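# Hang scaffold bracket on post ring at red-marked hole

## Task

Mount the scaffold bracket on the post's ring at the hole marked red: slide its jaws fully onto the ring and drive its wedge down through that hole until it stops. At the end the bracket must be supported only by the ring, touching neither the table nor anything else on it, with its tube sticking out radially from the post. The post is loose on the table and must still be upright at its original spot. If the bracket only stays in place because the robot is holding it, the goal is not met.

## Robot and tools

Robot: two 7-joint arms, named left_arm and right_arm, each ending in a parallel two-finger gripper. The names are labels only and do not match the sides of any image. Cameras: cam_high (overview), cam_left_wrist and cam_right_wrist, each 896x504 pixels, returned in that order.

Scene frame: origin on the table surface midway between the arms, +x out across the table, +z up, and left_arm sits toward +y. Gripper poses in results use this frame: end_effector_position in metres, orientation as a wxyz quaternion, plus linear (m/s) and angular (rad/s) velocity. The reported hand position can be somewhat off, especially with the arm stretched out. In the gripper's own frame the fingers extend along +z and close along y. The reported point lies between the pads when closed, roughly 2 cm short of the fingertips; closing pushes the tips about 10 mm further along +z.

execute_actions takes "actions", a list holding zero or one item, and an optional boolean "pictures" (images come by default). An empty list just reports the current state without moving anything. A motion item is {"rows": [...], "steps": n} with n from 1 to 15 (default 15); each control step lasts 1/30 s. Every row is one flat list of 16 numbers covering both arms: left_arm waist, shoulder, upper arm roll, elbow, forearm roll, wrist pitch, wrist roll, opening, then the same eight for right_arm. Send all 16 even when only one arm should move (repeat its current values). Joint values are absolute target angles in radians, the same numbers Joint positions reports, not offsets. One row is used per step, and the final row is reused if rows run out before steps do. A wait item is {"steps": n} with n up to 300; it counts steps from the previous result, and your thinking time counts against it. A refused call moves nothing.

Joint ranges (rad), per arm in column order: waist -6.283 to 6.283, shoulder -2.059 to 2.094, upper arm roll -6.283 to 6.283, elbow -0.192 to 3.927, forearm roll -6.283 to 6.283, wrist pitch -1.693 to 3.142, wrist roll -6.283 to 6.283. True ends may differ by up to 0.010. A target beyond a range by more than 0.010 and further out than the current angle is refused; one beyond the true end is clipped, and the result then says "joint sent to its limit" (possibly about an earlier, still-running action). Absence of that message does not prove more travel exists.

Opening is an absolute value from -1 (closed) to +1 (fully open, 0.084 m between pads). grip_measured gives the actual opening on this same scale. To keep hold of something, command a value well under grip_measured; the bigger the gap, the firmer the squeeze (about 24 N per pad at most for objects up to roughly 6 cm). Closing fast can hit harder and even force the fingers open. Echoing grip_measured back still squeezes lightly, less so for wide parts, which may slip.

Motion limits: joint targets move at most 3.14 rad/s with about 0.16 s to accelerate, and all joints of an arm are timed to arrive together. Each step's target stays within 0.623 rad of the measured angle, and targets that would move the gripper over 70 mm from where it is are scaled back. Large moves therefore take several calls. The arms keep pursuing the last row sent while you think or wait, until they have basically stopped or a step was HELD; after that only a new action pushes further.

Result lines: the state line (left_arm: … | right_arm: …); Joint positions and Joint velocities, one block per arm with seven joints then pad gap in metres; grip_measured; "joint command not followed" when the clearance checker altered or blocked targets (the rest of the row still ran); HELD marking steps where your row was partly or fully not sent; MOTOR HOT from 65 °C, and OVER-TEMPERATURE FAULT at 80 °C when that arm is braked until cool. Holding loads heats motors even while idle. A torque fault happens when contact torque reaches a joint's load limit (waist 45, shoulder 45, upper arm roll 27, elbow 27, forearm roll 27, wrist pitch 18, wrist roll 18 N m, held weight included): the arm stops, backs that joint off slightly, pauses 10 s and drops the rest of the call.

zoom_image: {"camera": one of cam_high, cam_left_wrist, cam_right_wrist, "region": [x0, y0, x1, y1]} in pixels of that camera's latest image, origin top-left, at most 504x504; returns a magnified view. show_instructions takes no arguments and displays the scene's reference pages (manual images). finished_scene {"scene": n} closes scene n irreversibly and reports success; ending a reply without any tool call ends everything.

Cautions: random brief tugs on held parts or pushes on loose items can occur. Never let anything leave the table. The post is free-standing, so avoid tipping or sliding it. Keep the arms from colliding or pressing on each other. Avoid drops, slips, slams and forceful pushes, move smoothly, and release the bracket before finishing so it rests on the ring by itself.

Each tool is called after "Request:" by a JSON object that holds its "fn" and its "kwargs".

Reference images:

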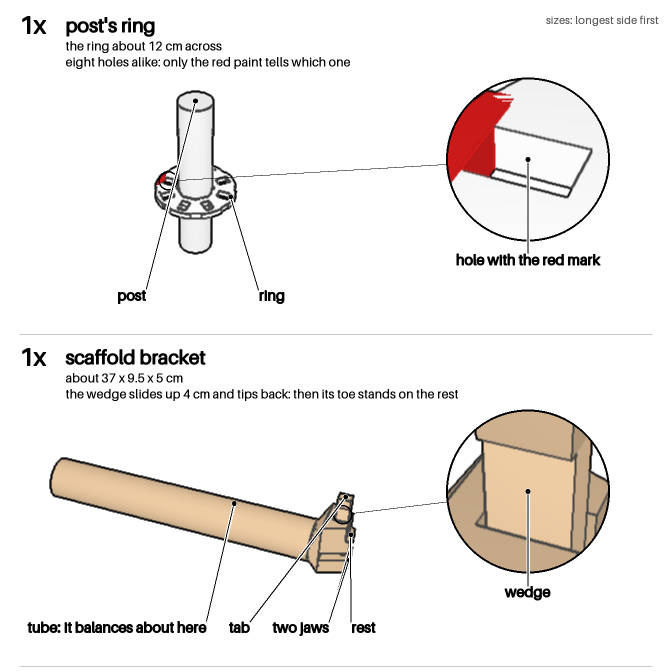

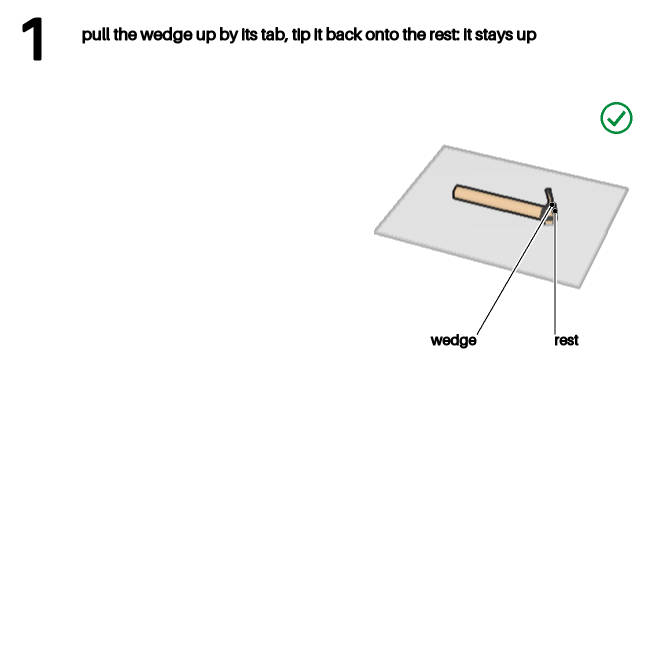

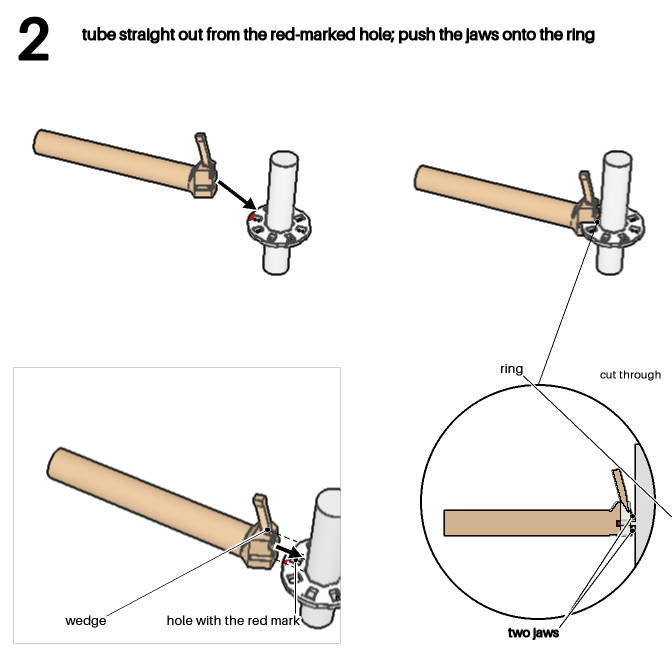

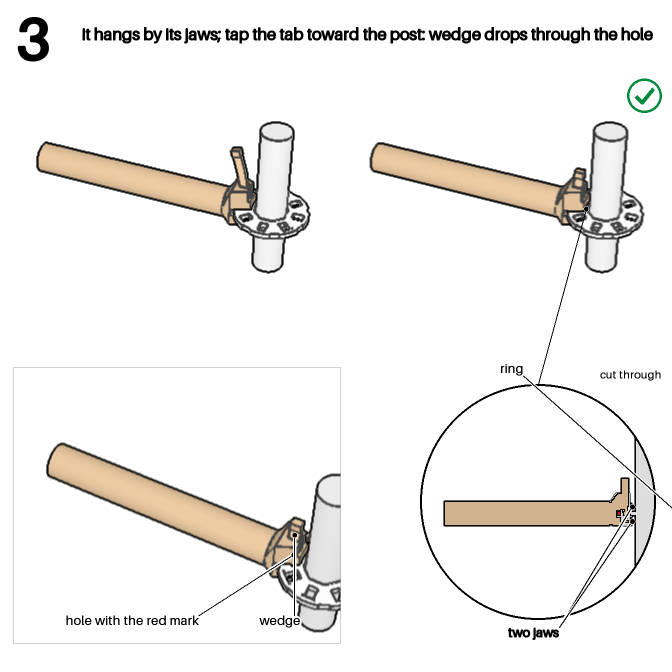

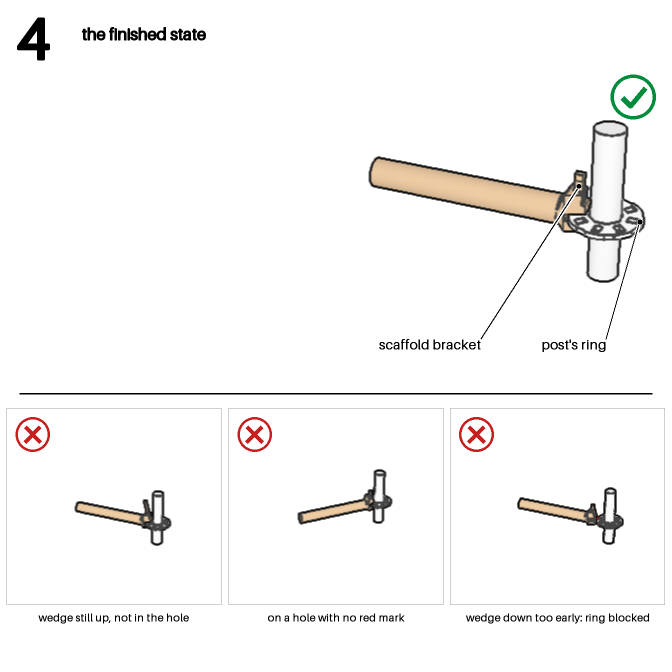

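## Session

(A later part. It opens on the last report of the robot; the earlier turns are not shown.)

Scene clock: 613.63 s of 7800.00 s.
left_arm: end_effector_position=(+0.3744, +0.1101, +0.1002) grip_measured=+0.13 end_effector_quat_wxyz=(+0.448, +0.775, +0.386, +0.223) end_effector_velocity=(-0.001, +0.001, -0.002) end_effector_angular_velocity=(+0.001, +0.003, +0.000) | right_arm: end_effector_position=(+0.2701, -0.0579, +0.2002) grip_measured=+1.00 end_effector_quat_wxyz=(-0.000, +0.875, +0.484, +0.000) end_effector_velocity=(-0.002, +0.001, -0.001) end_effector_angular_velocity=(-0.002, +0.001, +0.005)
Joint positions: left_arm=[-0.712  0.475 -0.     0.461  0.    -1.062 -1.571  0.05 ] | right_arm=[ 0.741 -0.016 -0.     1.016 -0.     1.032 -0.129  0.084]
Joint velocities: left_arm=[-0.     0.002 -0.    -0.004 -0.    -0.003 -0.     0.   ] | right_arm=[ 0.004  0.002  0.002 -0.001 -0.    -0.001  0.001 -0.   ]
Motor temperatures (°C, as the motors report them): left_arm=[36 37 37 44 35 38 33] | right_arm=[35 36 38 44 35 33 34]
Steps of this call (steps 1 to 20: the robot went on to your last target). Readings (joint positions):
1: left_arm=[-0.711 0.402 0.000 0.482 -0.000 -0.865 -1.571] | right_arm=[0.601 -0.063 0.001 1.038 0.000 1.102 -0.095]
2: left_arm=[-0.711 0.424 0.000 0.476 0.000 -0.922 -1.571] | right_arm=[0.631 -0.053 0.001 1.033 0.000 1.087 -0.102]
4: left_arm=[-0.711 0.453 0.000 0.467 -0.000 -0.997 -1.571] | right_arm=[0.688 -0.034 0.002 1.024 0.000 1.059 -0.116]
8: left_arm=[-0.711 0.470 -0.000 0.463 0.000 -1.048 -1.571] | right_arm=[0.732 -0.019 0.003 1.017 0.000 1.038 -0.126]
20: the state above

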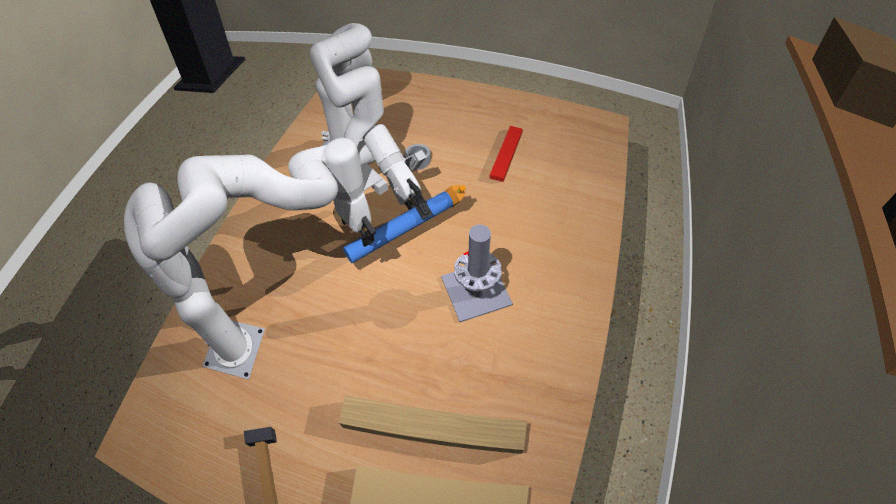

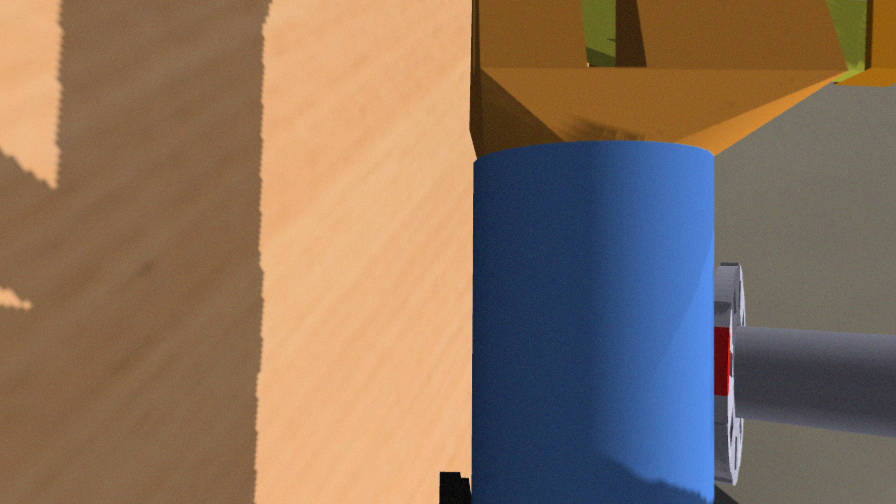

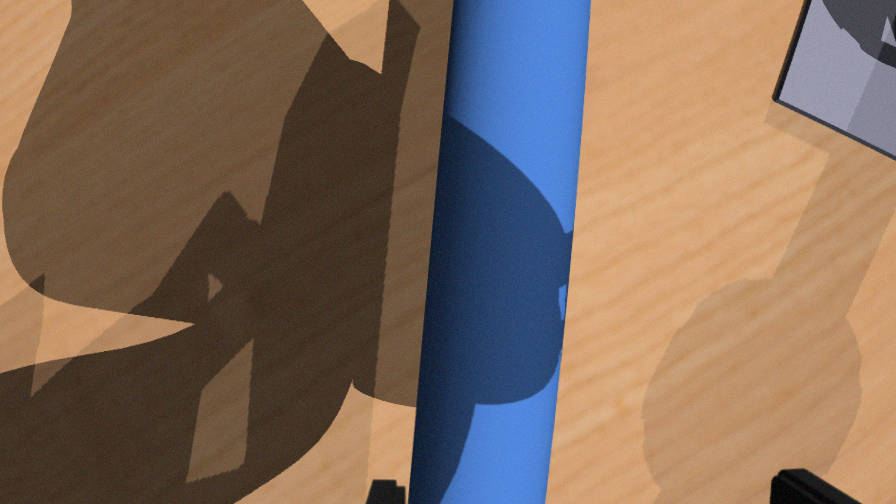

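Request:
{"fn": "execute_actions", "kwargs": {"actions": [{"rows": [[-0.7115, 0.480, 0.0, 0.462, 0.0, -1.065, -1.580, -1, 0.7412, -0.0157, 0.0, 1.016, 0.0, 1.0318, -0.129, 1], [-0.7115, 0.490, 0.0, 0.465, 0.0, -1.072, -1.595, -1, 0.7412, -0.0157, 0.0, 1.016, 0.0, 1.0318, -0.129, 1], [-0.7115, 0.503, 0.0, 0.469, 0.0, -1.081, -1.612, -1, 0.7412, -0.0157, 0.0, 1.016, 0.0, 1.0318, -0.129, 1], [-0.7115, 0.518, 0.0, 0.474, 0.0, -1.091, -1.630, -1, 0.7412, -0.0157, 0.0, 1.016, 0.0, 1.0318, -0.129, 1], [-0.7115, 0.533, 0.0, 0.479, 0.0, -1.101, -1.648, -1, 0.7412, -0.0157, 0.0, 1.016, 0.0, 1.0318, -0.129, 1], [-0.7115, 0.548, 0.0, 0.4845, 0.0, -1.1107, -1.666, -1, 0.7412, -0.0157, 0.0, 1.016, 0.0, 1.0318, -0.129, 1], [-0.7115, 0.563, 0.0, 0.490, 0.0, -1.1202, -1.684, -1, 0.7412, -0.0157, 0.0, 1.016, 0.0, 1.0318, -0.129, 1], [-0.7115, 0.578, 0.0, 0.4955, 0.0, -1.1297, -1.702, -1, 0.7412, -0.0157, 0.0, 1.016, 0.0, 1.0318, -0.129, 1], [-0.7115, 0.593, 0.0, 0.5015, 0.0, -1.1387, -1.720, -1, 0.7412, -0.0157, 0.0, 1.016, 0.0, 1.0318, -0.129, 1], [-0.7115, 0.608, 0.0, 0.5075, 0.0, -1.1477, -1.735, -1, 0.7412, -0.0157, 0.0, 1.016, 0.0, 1.0318, -0.129, 1], [-0.7115, 0.622, 0.0, 0.513, 0.0, -1.1562, -1.745, -1, 0.7412, -0.0157, 0.0, 1.016, 0.0, 1.0318, -0.129, 1], [-0.7115, 0.634, 0.0, 0.518, 0.0, -1.1632, -1.750, -1, 0.7412, -0.0157, 0.0, 1.016, 0.0, 1.0318, -0.129, 1], [-0.7115, 0.644, 0.0, 0.522, 0.0, -1.1692, -1.750, -1, 0.7412, -0.0157, 0.0, 1.016, 0.0, 1.0318, -0.129, 1], [-0.7115, 0.651, 0.0, 0.525, 0.0, -1.1732, -1.750, -1, 0.7412, -0.0157, 0.0, 1.016, 0.0, 1.0318, -0.129, 1], [-0.7115, 0.6544, 0.0, 0.5265, 0.0, -1.1751, -1.750, -1, 0.7412, -0.0157, 0.0, 1.016, 0.0, 1.0318, -0.129, 1]], "steps": 15}], "pictures": false}}

Request:
{"fn": "execute_actions", "kwargs": {"actions": [{"steps": 20}]}}

Scene clock: 640.77 s of 7800.00 s.
left_arm: end_effector_position=(+0.3742, +0.1103, +0.0641) grip_measured=+0.13 end_effector_quat_wxyz=(+0.464, +0.741, +0.449, +0.184) end_effector_velocity=(-0.003, +0.001, -0.080) end_effector_angular_velocity=(-0.093, +0.087, +0.070) | right_arm: end_effector_position=(+0.2697, -0.0576, +0.2000) grip_measured=+1.00 end_effector_quat_wxyz=(+0.000, +0.875, +0.485, -0.000) end_effector_velocity=(-0.000, -0.000, -0.000) end_effector_angular_velocity=(-0.001, +0.001, +0.002)
Joint positions: left_arm=[-0.711  0.627  0.     0.515 -0.    -1.158 -1.737  0.05 ] | right_arm=[ 0.741 -0.016  0.     1.016 -0.     1.032 -0.129  0.084]
Joint velocities: left_arm=[-0.002  0.32  -0.     0.124  0.001 -0.184 -0.146 -0.   ] | right_arm=[ 0.     0.001 -0.    -0.     0.001  0.    -0.002  0.   ]
Motor temperatures (°C, as the motors report them): left_arm=[36 37 37 42 35 40 33] | right_arm=[35 36 38 44 35 33 34]
Steps of this call (steps 1 to 15: the robot went on to your last target; steps 16 to 90: nothing new was sent; then 23.63 s passed at rest; steps 91 to 105: all 15 steps of this action). Readings (joint positions):
91: left_arm=[-0.712 0.475 0.000 0.461 0.000 -1.062 -1.571] | right_arm=[0.741 -0.016 -0.000 1.016 -0.000 1.032 -0.129]
92: left_arm=[-0.712 0.476 -0.000 0.461 0.000 -1.063 -1.573] | right_arm=[0.741 -0.016 -0.000 1.016 -0.000 1.032 -0.129]
94: left_arm=[-0.712 0.485 -0.000 0.464 0.000 -1.070 -1.588] | right_arm=[0.741 -0.016 -0.000 1.016 -0.000 1.032 -0.129]
98: left_arm=[-0.712 0.530 -0.000 0.479 0.000 -1.099 -1.644] | right_arm=[0.741 -0.016 0.000 1.016 -0.000 1.032 -0.129]
105: the state above

Scene clock: 641.43 s of 7800.00 s.
left_arm: end_effector_position=(+0.3743, +0.1102, +0.0581) grip_measured=+0.13 end_effector_quat_wxyz=(+0.466, +0.738, +0.454, +0.182) end_effector_velocity=(+0.001, -0.001, +0.000) end_effector_angular_velocity=(-0.002, -0.001, +0.000) | right_arm: end_effector_position=(+0.2697, -0.0576, +0.2000) grip_measured=+1.00 end_effector_quat_wxyz=(+0.000, +0.875, +0.485, -0.000) end_effector_velocity=(-0.000, +0.000, +0.000) end_effector_angular_velocity=(+0.000, -0.000, +0.003)
Joint positions: left_arm=[-0.712  0.654 -0.     0.527  0.    -1.175 -1.75   0.05 ] | right_arm=[ 0.741 -0.016 -0.     1.016  0.     1.032 -0.129  0.084]
Joint velocities: left_arm=[-0.     0.001 -0.     0.002 -0.     0.    -0.001 -0.   ] | right_arm=[ 0.001 -0.     0.     0.    -0.     0.    -0.002 -0.   ]
Motor temperatures (°C, as the motors report them): left_arm=[36 37 37 42 35 40 33] | right_arm=[35 36 38 44 35 33 34]
Steps of this call (steps 1 to 20: the robot went on to your last target). Readings (joint positions):
1: left_arm=[-0.711 0.636 0.000 0.519 -0.000 -1.163 -1.741] | right_arm=[0.741 -0.016 0.000 1.016 0.000 1.032 -0.129]
2: left_arm=[-0.711 0.643 0.000 0.521 -0.000 -1.167 -1.744] | right_arm=[0.741 -0.016 0.000 1.016 0.000 1.032 -0.129]
4: left_arm=[-0.711 0.649 0.000 0.524 0.000 -1.171 -1.747] | right_arm=[0.741 -0.016 -0.000 1.016 0.000 1.032 -0.129]
8: left_arm=[-0.712 0.652 -0.000 0.526 0.000 -1.175 -1.749] | right_arm=[0.741 -0.016 -0.000 1.016 0.000 1.032 -0.129]
20: the state above

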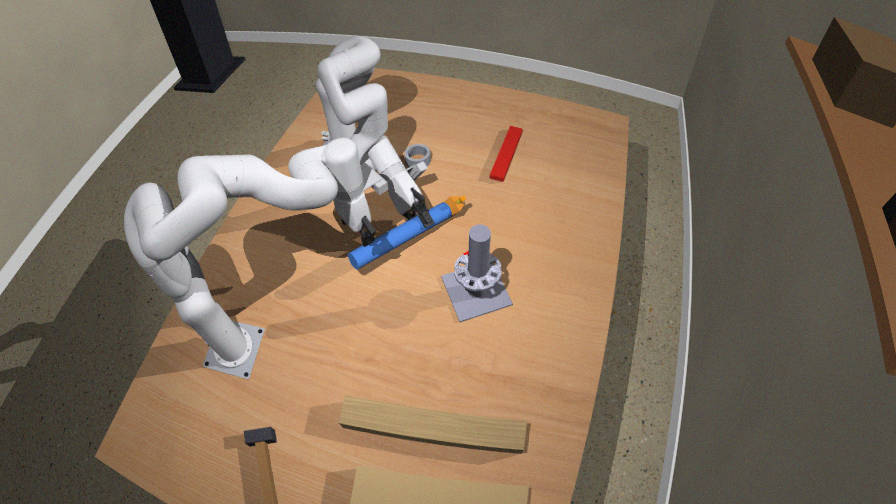

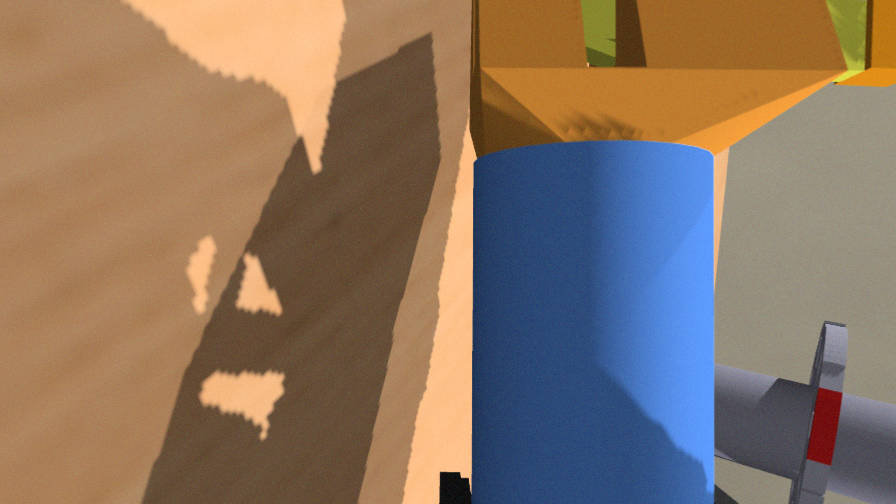

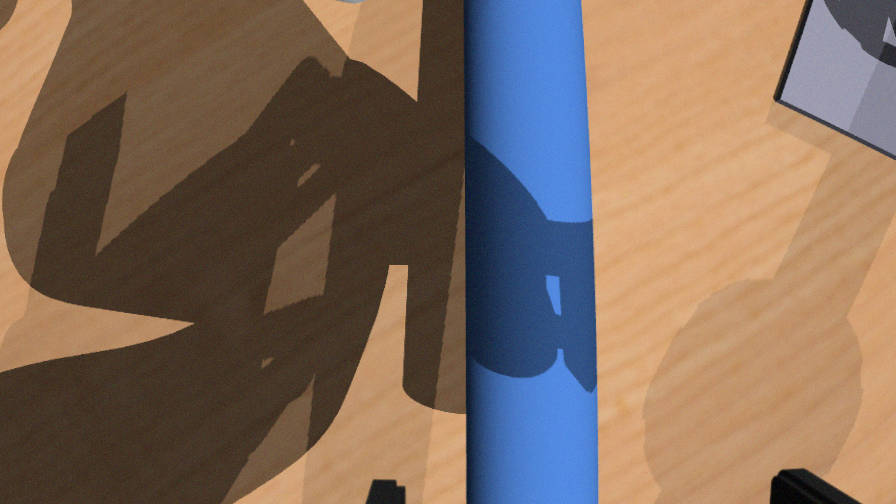

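Request:
{"fn": "execute_actions", "kwargs": {"actions": [{"rows": [[-0.7115, 0.6544, 0.0, 0.5265, 0.0, -1.1751, -1.750, -1, 0.7412, -0.006, 0.0, 1.004, 0.0, 1.010, -0.129, 1], [-0.7115, 0.6544, 0.0, 0.5265, 0.0, -1.1751, -1.750, -1, 0.7412, 0.008, 0.0, 0.986, 0.0, 0.978, -0.129, 1], [-0.7115, 0.6544, 0.0, 0.5265, 0.0, -1.1751, -1.750, -1, 0.7412, 0.024, 0.0, 0.967, 0.0, 0.943, -0.129, 1], [-0.7115, 0.6544, 0.0, 0.5265, 0.0, -1.1751, -1.750, -1, 0.7412, 0.040, 0.0, 0.949, 0.0, 0.909, -0.129, 1], [-0.7115, 0.6544, 0.0, 0.5265, 0.0, -1.1751, -1.750, -1, 0.7412, 0.0567, 0.0, 0.9318, 0.0, 0.8750, -0.129, 1], [-0.7115, 0.6544, 0.0, 0.5265, 0.0, -1.1751, -1.750, -1, 0.7412, 0.075, 0.0, 0.919, 0.0, 0.844, -0.129, 1], [-0.7115, 0.6544, 0.0, 0.5265, 0.0, -1.1751, -1.750, -1, 0.7412, 0.094, 0.0, 0.907, 0.0, 0.813, -0.129, 1], [-0.7115, 0.6544, 0.0, 0.5265, 0.0, -1.1751, -1.750, -1, 0.7412, 0.114, 0.0, 0.896, 0.0, 0.782, -0.129, 1], [-0.7115, 0.6544, 0.0, 0.5265, 0.0, -1.1751, -1.750, -1, 0.7412, 0.133, 0.0, 0.887, 0.0, 0.754, -0.129, 1], [-0.7115, 0.6544, 0.0, 0.5265, 0.0, -1.1751, -1.750, -1, 0.7412, 0.148, 0.0, 0.880, 0.0, 0.732, -0.129, 1], [-0.7115, 0.6544, 0.0, 0.5265, 0.0, -1.1751, -1.750, -1, 0.7412, 0.1571, 0.0, 0.8761, 0.0, 0.7190, -0.129, 1]], "steps": 15}], "pictures": false}}

Request:
{"fn": "execute_actions", "kwargs": {"actions": [{"steps": 15}]}}

Scene clock: 669.07 s of 7800.00 s.
left_arm: end_effector_position=(+0.3743, +0.1102, +0.0580) grip_measured=+0.13 end_effector_quat_wxyz=(+0.466, +0.738, +0.454, +0.182) end_effector_velocity=(+0.000, -0.001, +0.000) end_effector_angular_velocity=(-0.000, -0.001, -0.001) | right_arm: end_effector_position=(+0.2684, -0.0591, +0.0935) grip_measured=+1.00 end_effector_quat_wxyz=(+0.001, +0.875, +0.485, -0.004) end_effector_velocity=(+0.009, +0.010, -0.053) end_effector_angular_velocity=(+0.047, -0.039, +0.000)
Joint positions: left_arm=[-0.712  0.654  0.     0.527  0.    -1.175 -1.75   0.05 ] | right_arm=[ 0.741  0.149  0.     0.88  -0.     0.739 -0.129  0.084]
Joint velocities: left_arm=[-0.001  0.     0.     0.001  0.     0.     0.001  0.   ] | right_arm=[-0.     0.112 -0.    -0.052 -0.001 -0.225  0.     0.   ]
Motor temperatures (°C, as the motors report them): left_arm=[36 37 37 41 35 41 33] | right_arm=[35 36 38 44 35 33 34]
Steps of this call (steps 1 to 15: the robot went on to your last target; steps 16 to 90: nothing new was sent; then 24.13 s passed at rest; steps 91 to 105: all 15 steps of this action). Readings (joint positions):
91: left_arm=[-0.711 0.654 0.000 0.526 0.000 -1.175 -1.750] | right_arm=[0.741 -0.016 -0.000 1.016 -0.000 1.032 -0.129]
92: left_arm=[-0.712 0.654 0.000 0.527 0.000 -1.175 -1.750] | right_arm=[0.741 -0.015 -0.000 1.014 0.000 1.027 -0.129]
94: left_arm=[-0.712 0.654 0.000 0.527 0.000 -1.175 -1.750] | right_arm=[0.741 -0.004 -0.000 1.002 0.000 0.999 -0.129]
98: left_arm=[-0.712 0.654 0.000 0.527 0.000 -1.175 -1.750] | right_arm=[0.741 0.049 -0.000 0.944 -0.000 0.895 -0.129]
105: the state above

Scene clock: 669.57 s of 7800.00 s.
left_arm: end_effector_position=(+0.3743, +0.1102, +0.0580) grip_measured=+0.13 end_effector_quat_wxyz=(+0.466, +0.738, +0.454, +0.182) end_effector_velocity=(-0.000, +0.000, -0.000) end_effector_angular_velocity=(+0.000, +0.001, +0.000) | right_arm: end_effector_position=(+0.2698, -0.0575, +0.0903) grip_measured=+1.00 end_effector_quat_wxyz=(-0.000, +0.875, +0.485, +0.000) end_effector_velocity=(-0.001, -0.001, -0.002) end_effector_angular_velocity=(-0.004, +0.003, -0.000)
Joint positions: left_arm=[-0.711  0.654 -0.     0.527 -0.    -1.175 -1.75   0.05 ] | right_arm=[ 0.741  0.157 -0.     0.876  0.     0.719 -0.129  0.084]
Joint velocities: left_arm=[-0.001 -0.     0.    -0.001 -0.    -0.    -0.001 -0.   ] | right_arm=[-0.     0.004 -0.    -0.002 -0.    -0.001  0.    -0.   ]
Motor temperatures (°C, as the motors report them): left_arm=[36 37 37 41 35 41 33] | right_arm=[35 36 38 44 35 33 34]
Steps of this call (steps 1 to 15: the robot went on to your last target). Readings (joint positions):
1: left_arm=[-0.712 0.654 0.000 0.527 0.000 -1.175 -1.750] | right_arm=[0.741 0.152 0.000 0.879 -0.000 0.732 -0.129]
2: left_arm=[-0.712 0.654 -0.000 0.527 -0.000 -1.175 -1.750] | right_arm=[0.741 0.153 0.000 0.879 -0.000 0.728 -0.129]
4: left_arm=[-0.711 0.654 -0.000 0.527 -0.000 -1.175 -1.750] | right_arm=[0.741 0.154 -0.000 0.879 0.000 0.723 -0.129]
8: left_arm=[-0.712 0.654 0.000 0.526 0.000 -1.175 -1.750] | right_arm=[0.741 0.155 -0.000 0.877 0.000 0.720 -0.129]
15: the state above

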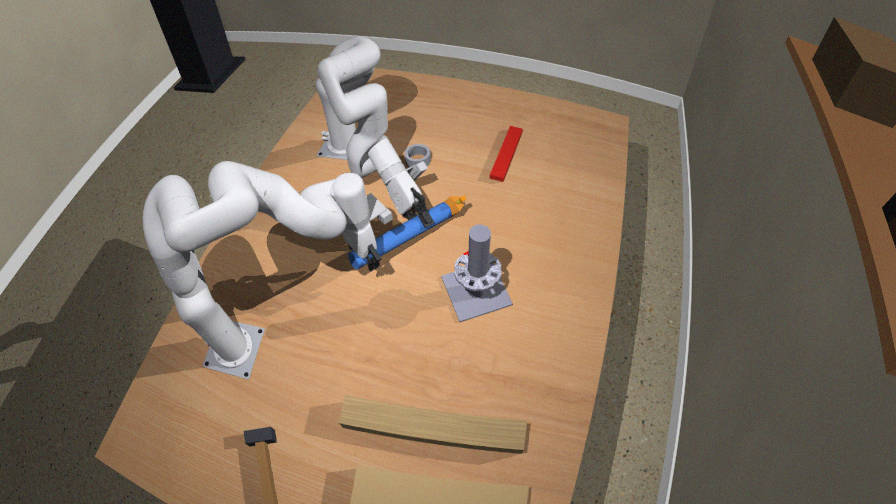

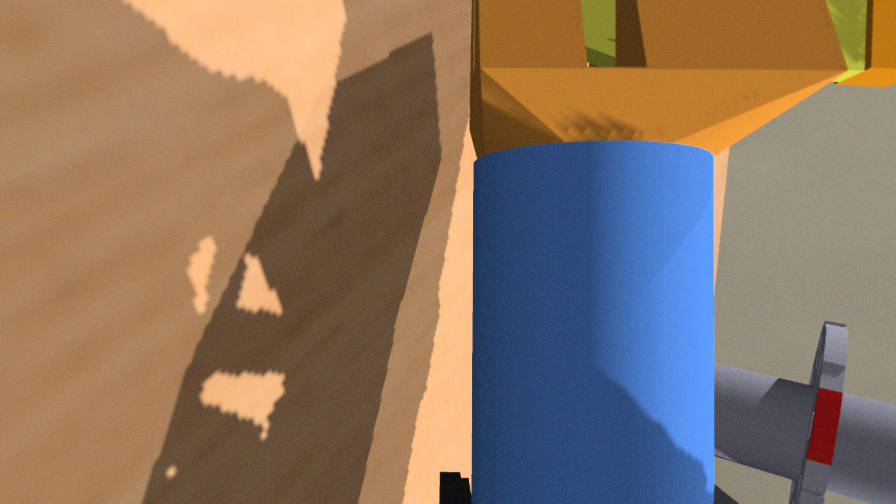

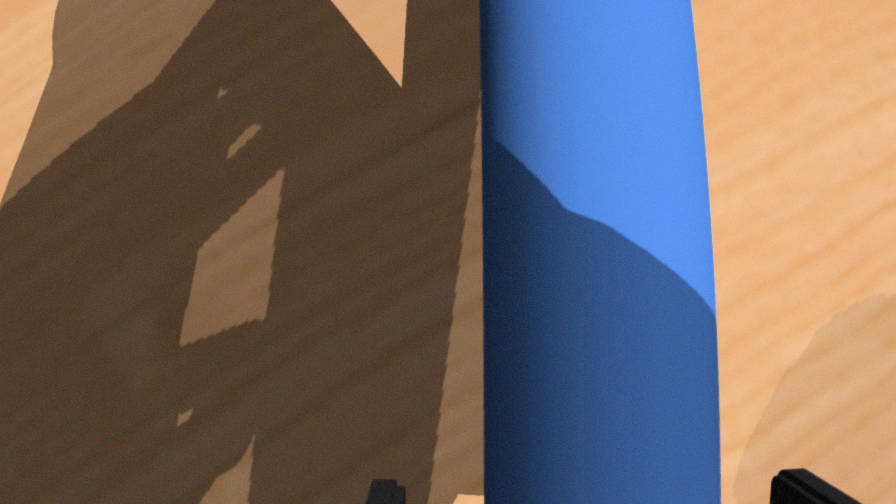

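Request:
{"fn": "execute_actions", "kwargs": {"actions": [{"rows": [[-0.7115, 0.6544, 0.0, 0.5265, 0.0, -1.1751, -1.750, -1, 0.7412, 0.1571, 0.0, 0.8761, 0.0, 0.7190, -0.129, 0.7], [-0.7115, 0.6544, 0.0, 0.5265, 0.0, -1.1751, -1.750, -1, 0.7412, 0.1571, 0.0, 0.8761, 0.0, 0.7190, -0.129, 0.5], [-0.7115, 0.6544, 0.0, 0.5265, 0.0, -1.1751, -1.750, -1, 0.7412, 0.1571, 0.0, 0.8761, 0.0, 0.7190, -0.129, 0.35], [-0.7115, 0.6544, 0.0, 0.5265, 0.0, -1.1751, -1.750, -1, 0.7412, 0.1571, 0.0, 0.8761, 0.0, 0.7190, -0.129, 0.25], [-0.7115, 0.6544, 0.0, 0.5265, 0.0, -1.1751, -1.750, -1, 0.7412, 0.1571, 0.0, 0.8761, 0.0, 0.7190, -0.129, 0.18], [-0.7115, 0.6544, 0.0, 0.5265, 0.0, -1.1751, -1.750, -1, 0.7412, 0.1571, 0.0, 0.8761, 0.0, 0.7190, -0.129, 0.12], [-0.7115, 0.6544, 0.0, 0.5265, 0.0, -1.1751, -1.750, -1, 0.7412, 0.1571, 0.0, 0.8761, 0.0, 0.7190, -0.129, 0.05], [-0.7115, 0.6544, 0.0, 0.5265, 0.0, -1.1751, -1.750, -1, 0.7412, 0.1571, 0.0, 0.8761, 0.0, 0.7190, -0.129, -0.1], [-0.7115, 0.6544, 0.0, 0.5265, 0.0, -1.1751, -1.750, -1, 0.7412, 0.1571, 0.0, 0.8761, 0.0, 0.7190, -0.129, -0.4], [-0.7115, 0.6544, 0.0, 0.5265, 0.0, -1.1751, -1.750, -1, 0.7412, 0.1571, 0.0, 0.8761, 0.0, 0.7190, -0.129, -1]], "steps": 15}], "pictures": false}}

Request:
{"fn": "execute_actions", "kwargs": {"actions": [{"rows": [[-0.7115, 0.6544, 0.0, 0.5265, 0.0, -1.1751, -1.750, 0.1, 0.7412, 0.1571, 0.0, 0.8761, 0.0, 0.7190, -0.129, -1], [-0.7115, 0.6544, 0.0, 0.5265, 0.0, -1.1751, -1.750, 0.15, 0.7412, 0.1571, 0.0, 0.8761, 0.0, 0.7190, -0.129, -1], [-0.7115, 0.6544, 0.0, 0.5265, 0.0, -1.1751, -1.750, 0.18, 0.7412, 0.1571, 0.0, 0.8761, 0.0, 0.7190, -0.129, -1], [-0.7115, 0.6544, 0.0, 0.5265, 0.0, -1.1751, -1.750, 0.21, 0.7412, 0.1571, 0.0, 0.8761, 0.0, 0.7190, -0.129, -1], [-0.7115, 0.6544, 0.0, 0.5265, 0.0, -1.1751, -1.750, 0.24, 0.7412, 0.1571, 0.0, 0.8761, 0.0, 0.7190, -0.129, -1], [-0.7115, 0.6544, 0.0, 0.5265, 0.0, -1.1751, -1.750, 0.27, 0.7412, 0.1571, 0.0, 0.8761, 0.0, 0.7190, -0.129, -1], [-0.7115, 0.6544, 0.0, 0.5265, 0.0, -1.1751, -1.750, 0.30, 0.7412, 0.1571, 0.0, 0.8761, 0.0, 0.7190, -0.129, -1], [-0.7115, 0.6544, 0.0, 0.5265, 0.0, -1.1751, -1.750, 0.33, 0.7412, 0.1571, 0.0, 0.8761, 0.0, 0.7190, -0.129, -1], [-0.7115, 0.6544, 0.0, 0.5265, 0.0, -1.1751, -1.750, 0.36, 0.7412, 0.1571, 0.0, 0.8761, 0.0, 0.7190, -0.129, -1], [-0.7115, 0.6544, 0.0, 0.5265, 0.0, -1.1751, -1.750, 0.40, 0.7412, 0.1571, 0.0, 0.8761, 0.0, 0.7190, -0.129, -1], [-0.7115, 0.6544, 0.0, 0.5265, 0.0, -1.1751, -1.750, 0.45, 0.7412, 0.1571, 0.0, 0.8761, 0.0, 0.7190, -0.129, -1], [-0.7115, 0.6544, 0.0, 0.5265, 0.0, -1.1751, -1.750, 0.5, 0.7412, 0.1571, 0.0, 0.8761, 0.0, 0.7190, -0.129, -1]], "steps": 15}]}}

Scene clock: 690.97 s of 7800.00 s.
left_arm: end_effector_position=(+0.3743, +0.1102, +0.0580) grip_measured=+0.13 end_effector_quat_wxyz=(+0.466, +0.738, +0.454, +0.182) end_effector_velocity=(-0.000, +0.000, -0.000) end_effector_angular_velocity=(+0.000, +0.001, +0.000) | right_arm: end_effector_position=(+0.2696, -0.0576, +0.0900) grip_measured=+0.13 end_effector_quat_wxyz=(-0.000, +0.875, +0.485, -0.000) end_effector_velocity=(+0.000, +0.000, +0.000) end_effector_angular_velocity=(+0.001, -0.000, -0.001)
Joint positions: left_arm=[-0.711  0.654  0.     0.527 -0.    -1.175 -1.75   0.05 ] | right_arm=[ 0.741  0.157  0.     0.876 -0.     0.719 -0.129  0.05 ]
Joint velocities: left_arm=[-0.001  0.     0.    -0.001 -0.     0.    -0.001  0.   ] | right_arm=[-0.    -0.     0.     0.     0.001 -0.     0.     0.   ]
Motor temperatures (°C, as the motors report them): left_arm=[36 37 37 40 35 41 33] | right_arm=[35 36 38 44 35 33 34]
Steps of this call (steps 1 to 15: the robot went on to your last target; steps 16 to 90: nothing new was sent; then 17.90 s passed at rest; steps 91 to 105: all 15 steps of this action). Readings (joint positions):
91: left_arm=[-0.711 0.654 0.000 0.527 0.000 -1.175 -1.750] | right_arm=[0.741 0.157 0.000 0.876 -0.000 0.719 -0.129]
92: left_arm=[-0.712 0.654 0.000 0.526 0.000 -1.175 -1.750] | right_arm=[0.741 0.157 0.000 0.876 0.000 0.719 -0.129]
94: left_arm=[-0.712 0.654 0.000 0.527 0.000 -1.175 -1.750] | right_arm=[0.741 0.157 -0.000 0.876 0.000 0.719 -0.129]
98: left_arm=[-0.711 0.654 0.000 0.526 -0.000 -1.175 -1.750] | right_arm=[0.741 0.157 0.000 0.876 -0.000 0.719 -0.129]
105: the state above

Scene clock: 691.47 s of 7800.00 s.
left_arm: end_effector_position=(+0.3752, +0.1091, +0.0604) grip_measured=+0.50 end_effector_quat_wxyz=(+0.469, +0.736, +0.452, +0.183) end_effector_velocity=(-0.001, +0.002, -0.001) end_effector_angular_velocity=(+0.004, +0.003, +0.001) | right_arm: end_effector_position=(+0.2691, -0.0578, +0.0894) grip_measured=+0.13 end_effector_quat_wxyz=(+0.000, +0.874, +0.485, -0.001) end_effector_velocity=(+0.001, -0.000, +0.001) end_effector_angular_velocity=(+0.001, -0.001, -0.003)
Joint positions: left_arm=[-0.712  0.652 -0.     0.529  0.    -1.178 -1.75   0.065] | right_arm=[ 0.741  0.158  0.     0.875 -0.     0.719 -0.129  0.05 ]
Joint velocities: left_arm=[ 0.     0.     0.001 -0.004 -0.001  0.     0.001 -0.   ] | right_arm=[-0.001 -0.002 -0.001  0.    -0.     0.     0.    -0.   ]
Motor temperatures (°C, as the motors report them): left_arm=[36 37 37 40 35 41 33] | right_arm=[35 36 38 44 35 33 34]
Steps of this call (steps 1 to 15: all 15 steps of this action). Readings (joint positions):
1: left_arm=[-0.711 0.654 0.000 0.527 -0.000 -1.175 -1.750] | right_arm=[0.741 0.157 0.000 0.876 -0.000 0.719 -0.129]
2: left_arm=[-0.711 0.654 0.000 0.526 -0.000 -1.175 -1.750] | right_arm=[0.741 0.157 0.000 0.876 0.000 0.719 -0.129]
4: left_arm=[-0.711 0.654 0.000 0.527 -0.000 -1.176 -1.750] | right_arm=[0.741 0.157 0.000 0.876 0.000 0.719 -0.129]
8: left_arm=[-0.712 0.654 -0.000 0.527 0.000 -1.176 -1.750] | right_arm=[0.742 0.157 0.001 0.876 0.000 0.719 -0.129]
15: the state above

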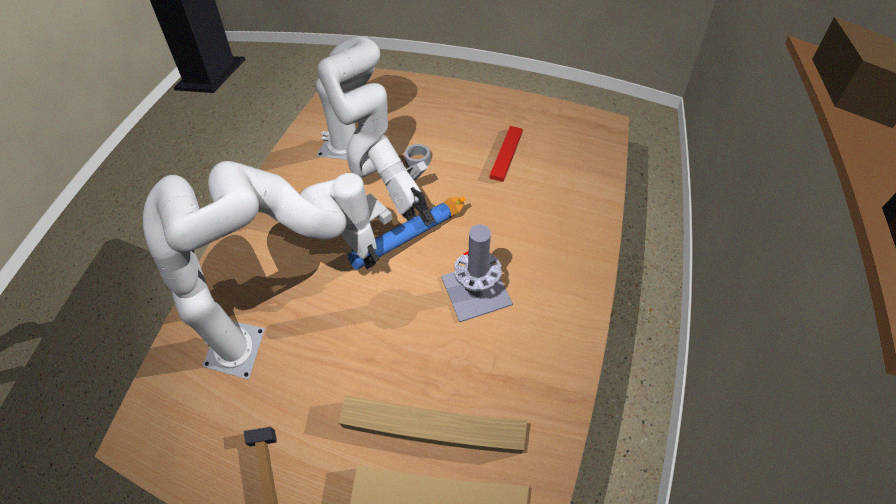

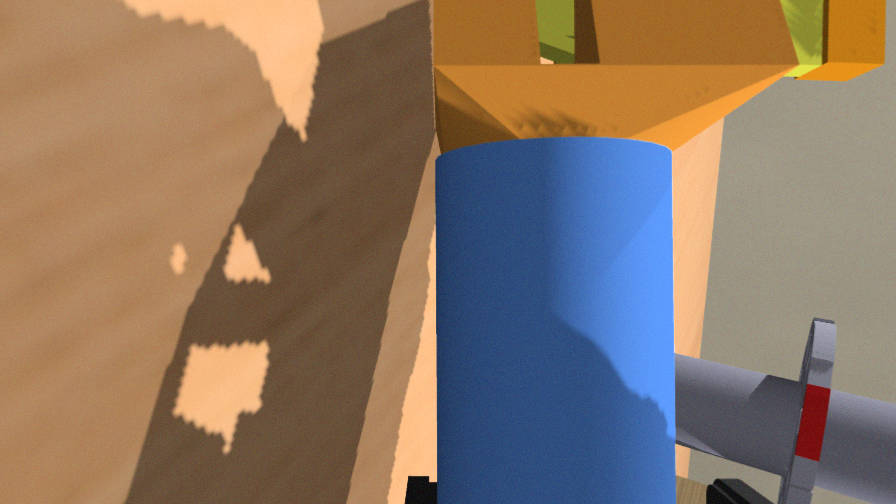

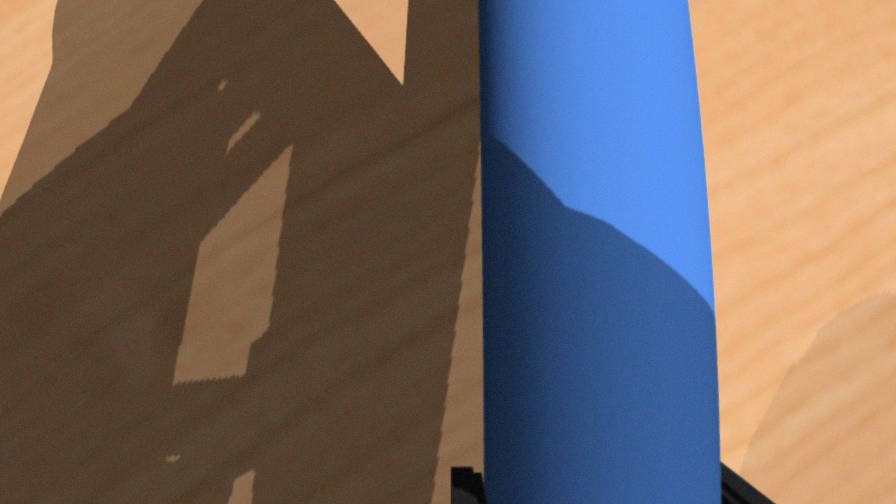

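Request:
{"fn": "execute_actions", "kwargs": {"actions": [{"steps": 15}]}}

Scene clock: 695.27 s of 7800.00 s.
left_arm: end_effector_position=(+0.3743, +0.1102, +0.0580) grip_measured=+0.49 end_effector_quat_wxyz=(+0.466, +0.738, +0.454, +0.182) end_effector_velocity=(-0.000, +0.000, -0.000) end_effector_angular_velocity=(+0.001, -0.000, -0.000) | right_arm: end_effector_position=(+0.2697, -0.0576, +0.0900) grip_measured=+0.13 end_effector_quat_wxyz=(-0.000, +0.875, +0.485, +0.000) end_effector_velocity=(+0.000, -0.000, -0.000) end_effector_angular_velocity=(-0.001, -0.001, +0.001)
Joint positions: left_arm=[-0.712  0.654 -0.     0.527  0.    -1.175 -1.75   0.065] | right_arm=[ 0.741  0.157 -0.     0.876  0.     0.719 -0.129  0.05 ]
Joint velocities: left_arm=[ 0.     0.     0.    -0.     0.     0.     0.001 -0.   ] | right_arm=[-0.001  0.    -0.     0.    -0.001 -0.    -0.001  0.   ]
Motor temperatures (°C, as the motors report them): left_arm=[36 37 37 40 35 41 33] | right_arm=[35 36 38 44 35 33 34]
Steps of this call (steps 1 to 15: the robot went on to your last target; steps 16 to 90: nothing new was sent; then 0.80 s passed at rest). Readings (joint positions):
1: left_arm=[-0.712 0.652 -0.000 0.528 0.000 -1.178 -1.750] | right_arm=[0.741 0.158 0.000 0.875 -0.000 0.719 -0.129]
2: left_arm=[-0.712 0.652 -0.000 0.528 0.000 -1.178 -1.750] | right_arm=[0.741 0.158 0.000 0.875 -0.000 0.719 -0.129]
4: left_arm=[-0.712 0.652 -0.000 0.528 -0.000 -1.178 -1.750] | right_arm=[0.741 0.158 0.000 0.875 -0.000 0.719 -0.129]
8: left_arm=[-0.711 0.653 0.000 0.527 -0.000 -1.176 -1.750] | right_arm=[0.741 0.158 0.000 0.876 -0.000 0.719 -0.129]
90: the state above
All arms were judged still, so your last target was given up. Only a new action makes them travel on or press farther. Fingers that are still opening or closing keep moving.

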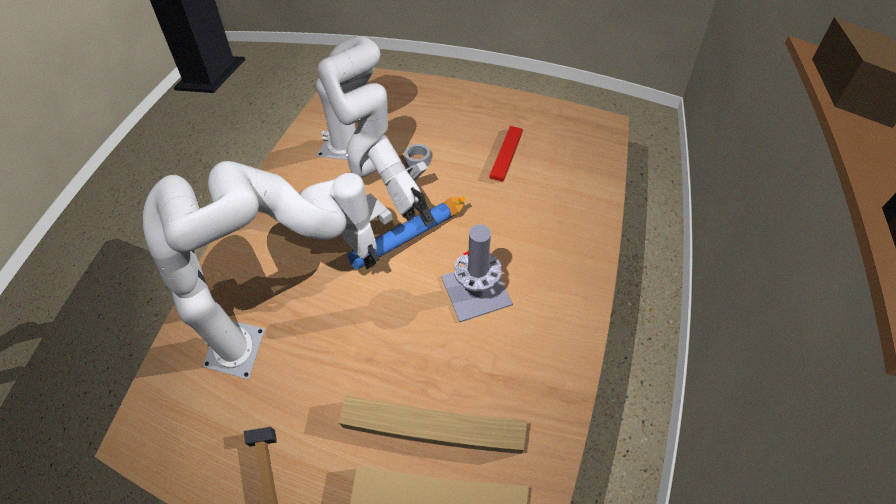

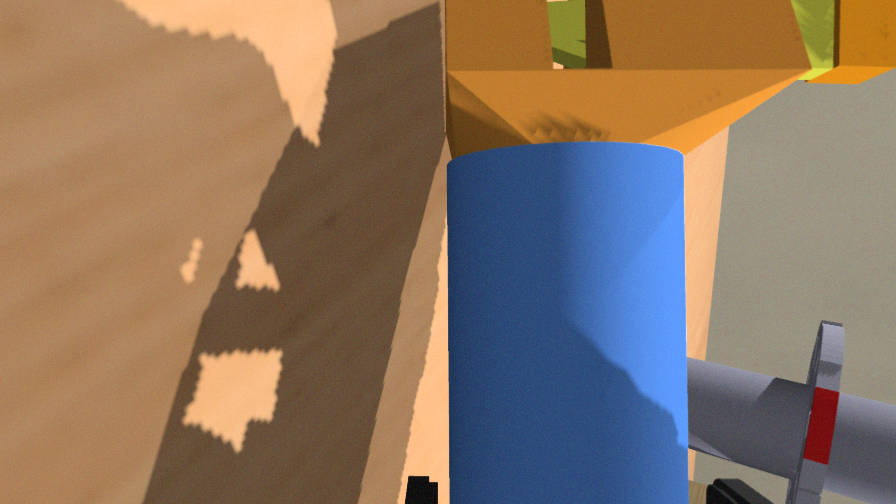

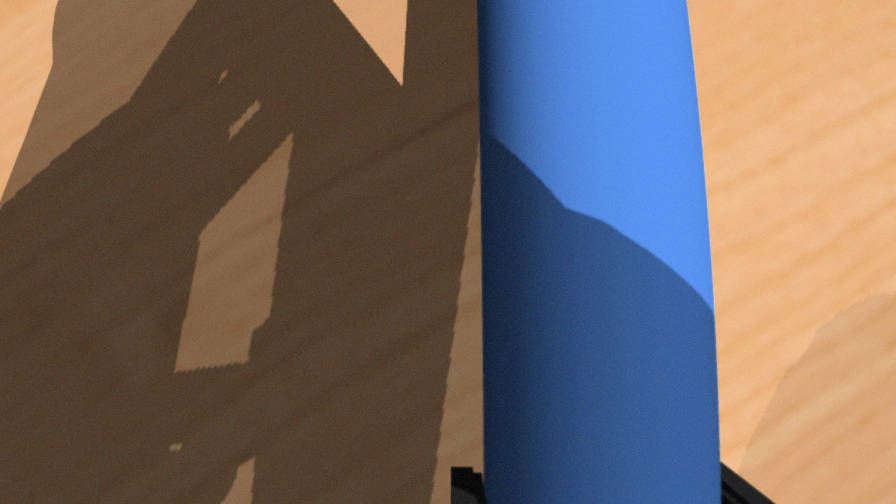

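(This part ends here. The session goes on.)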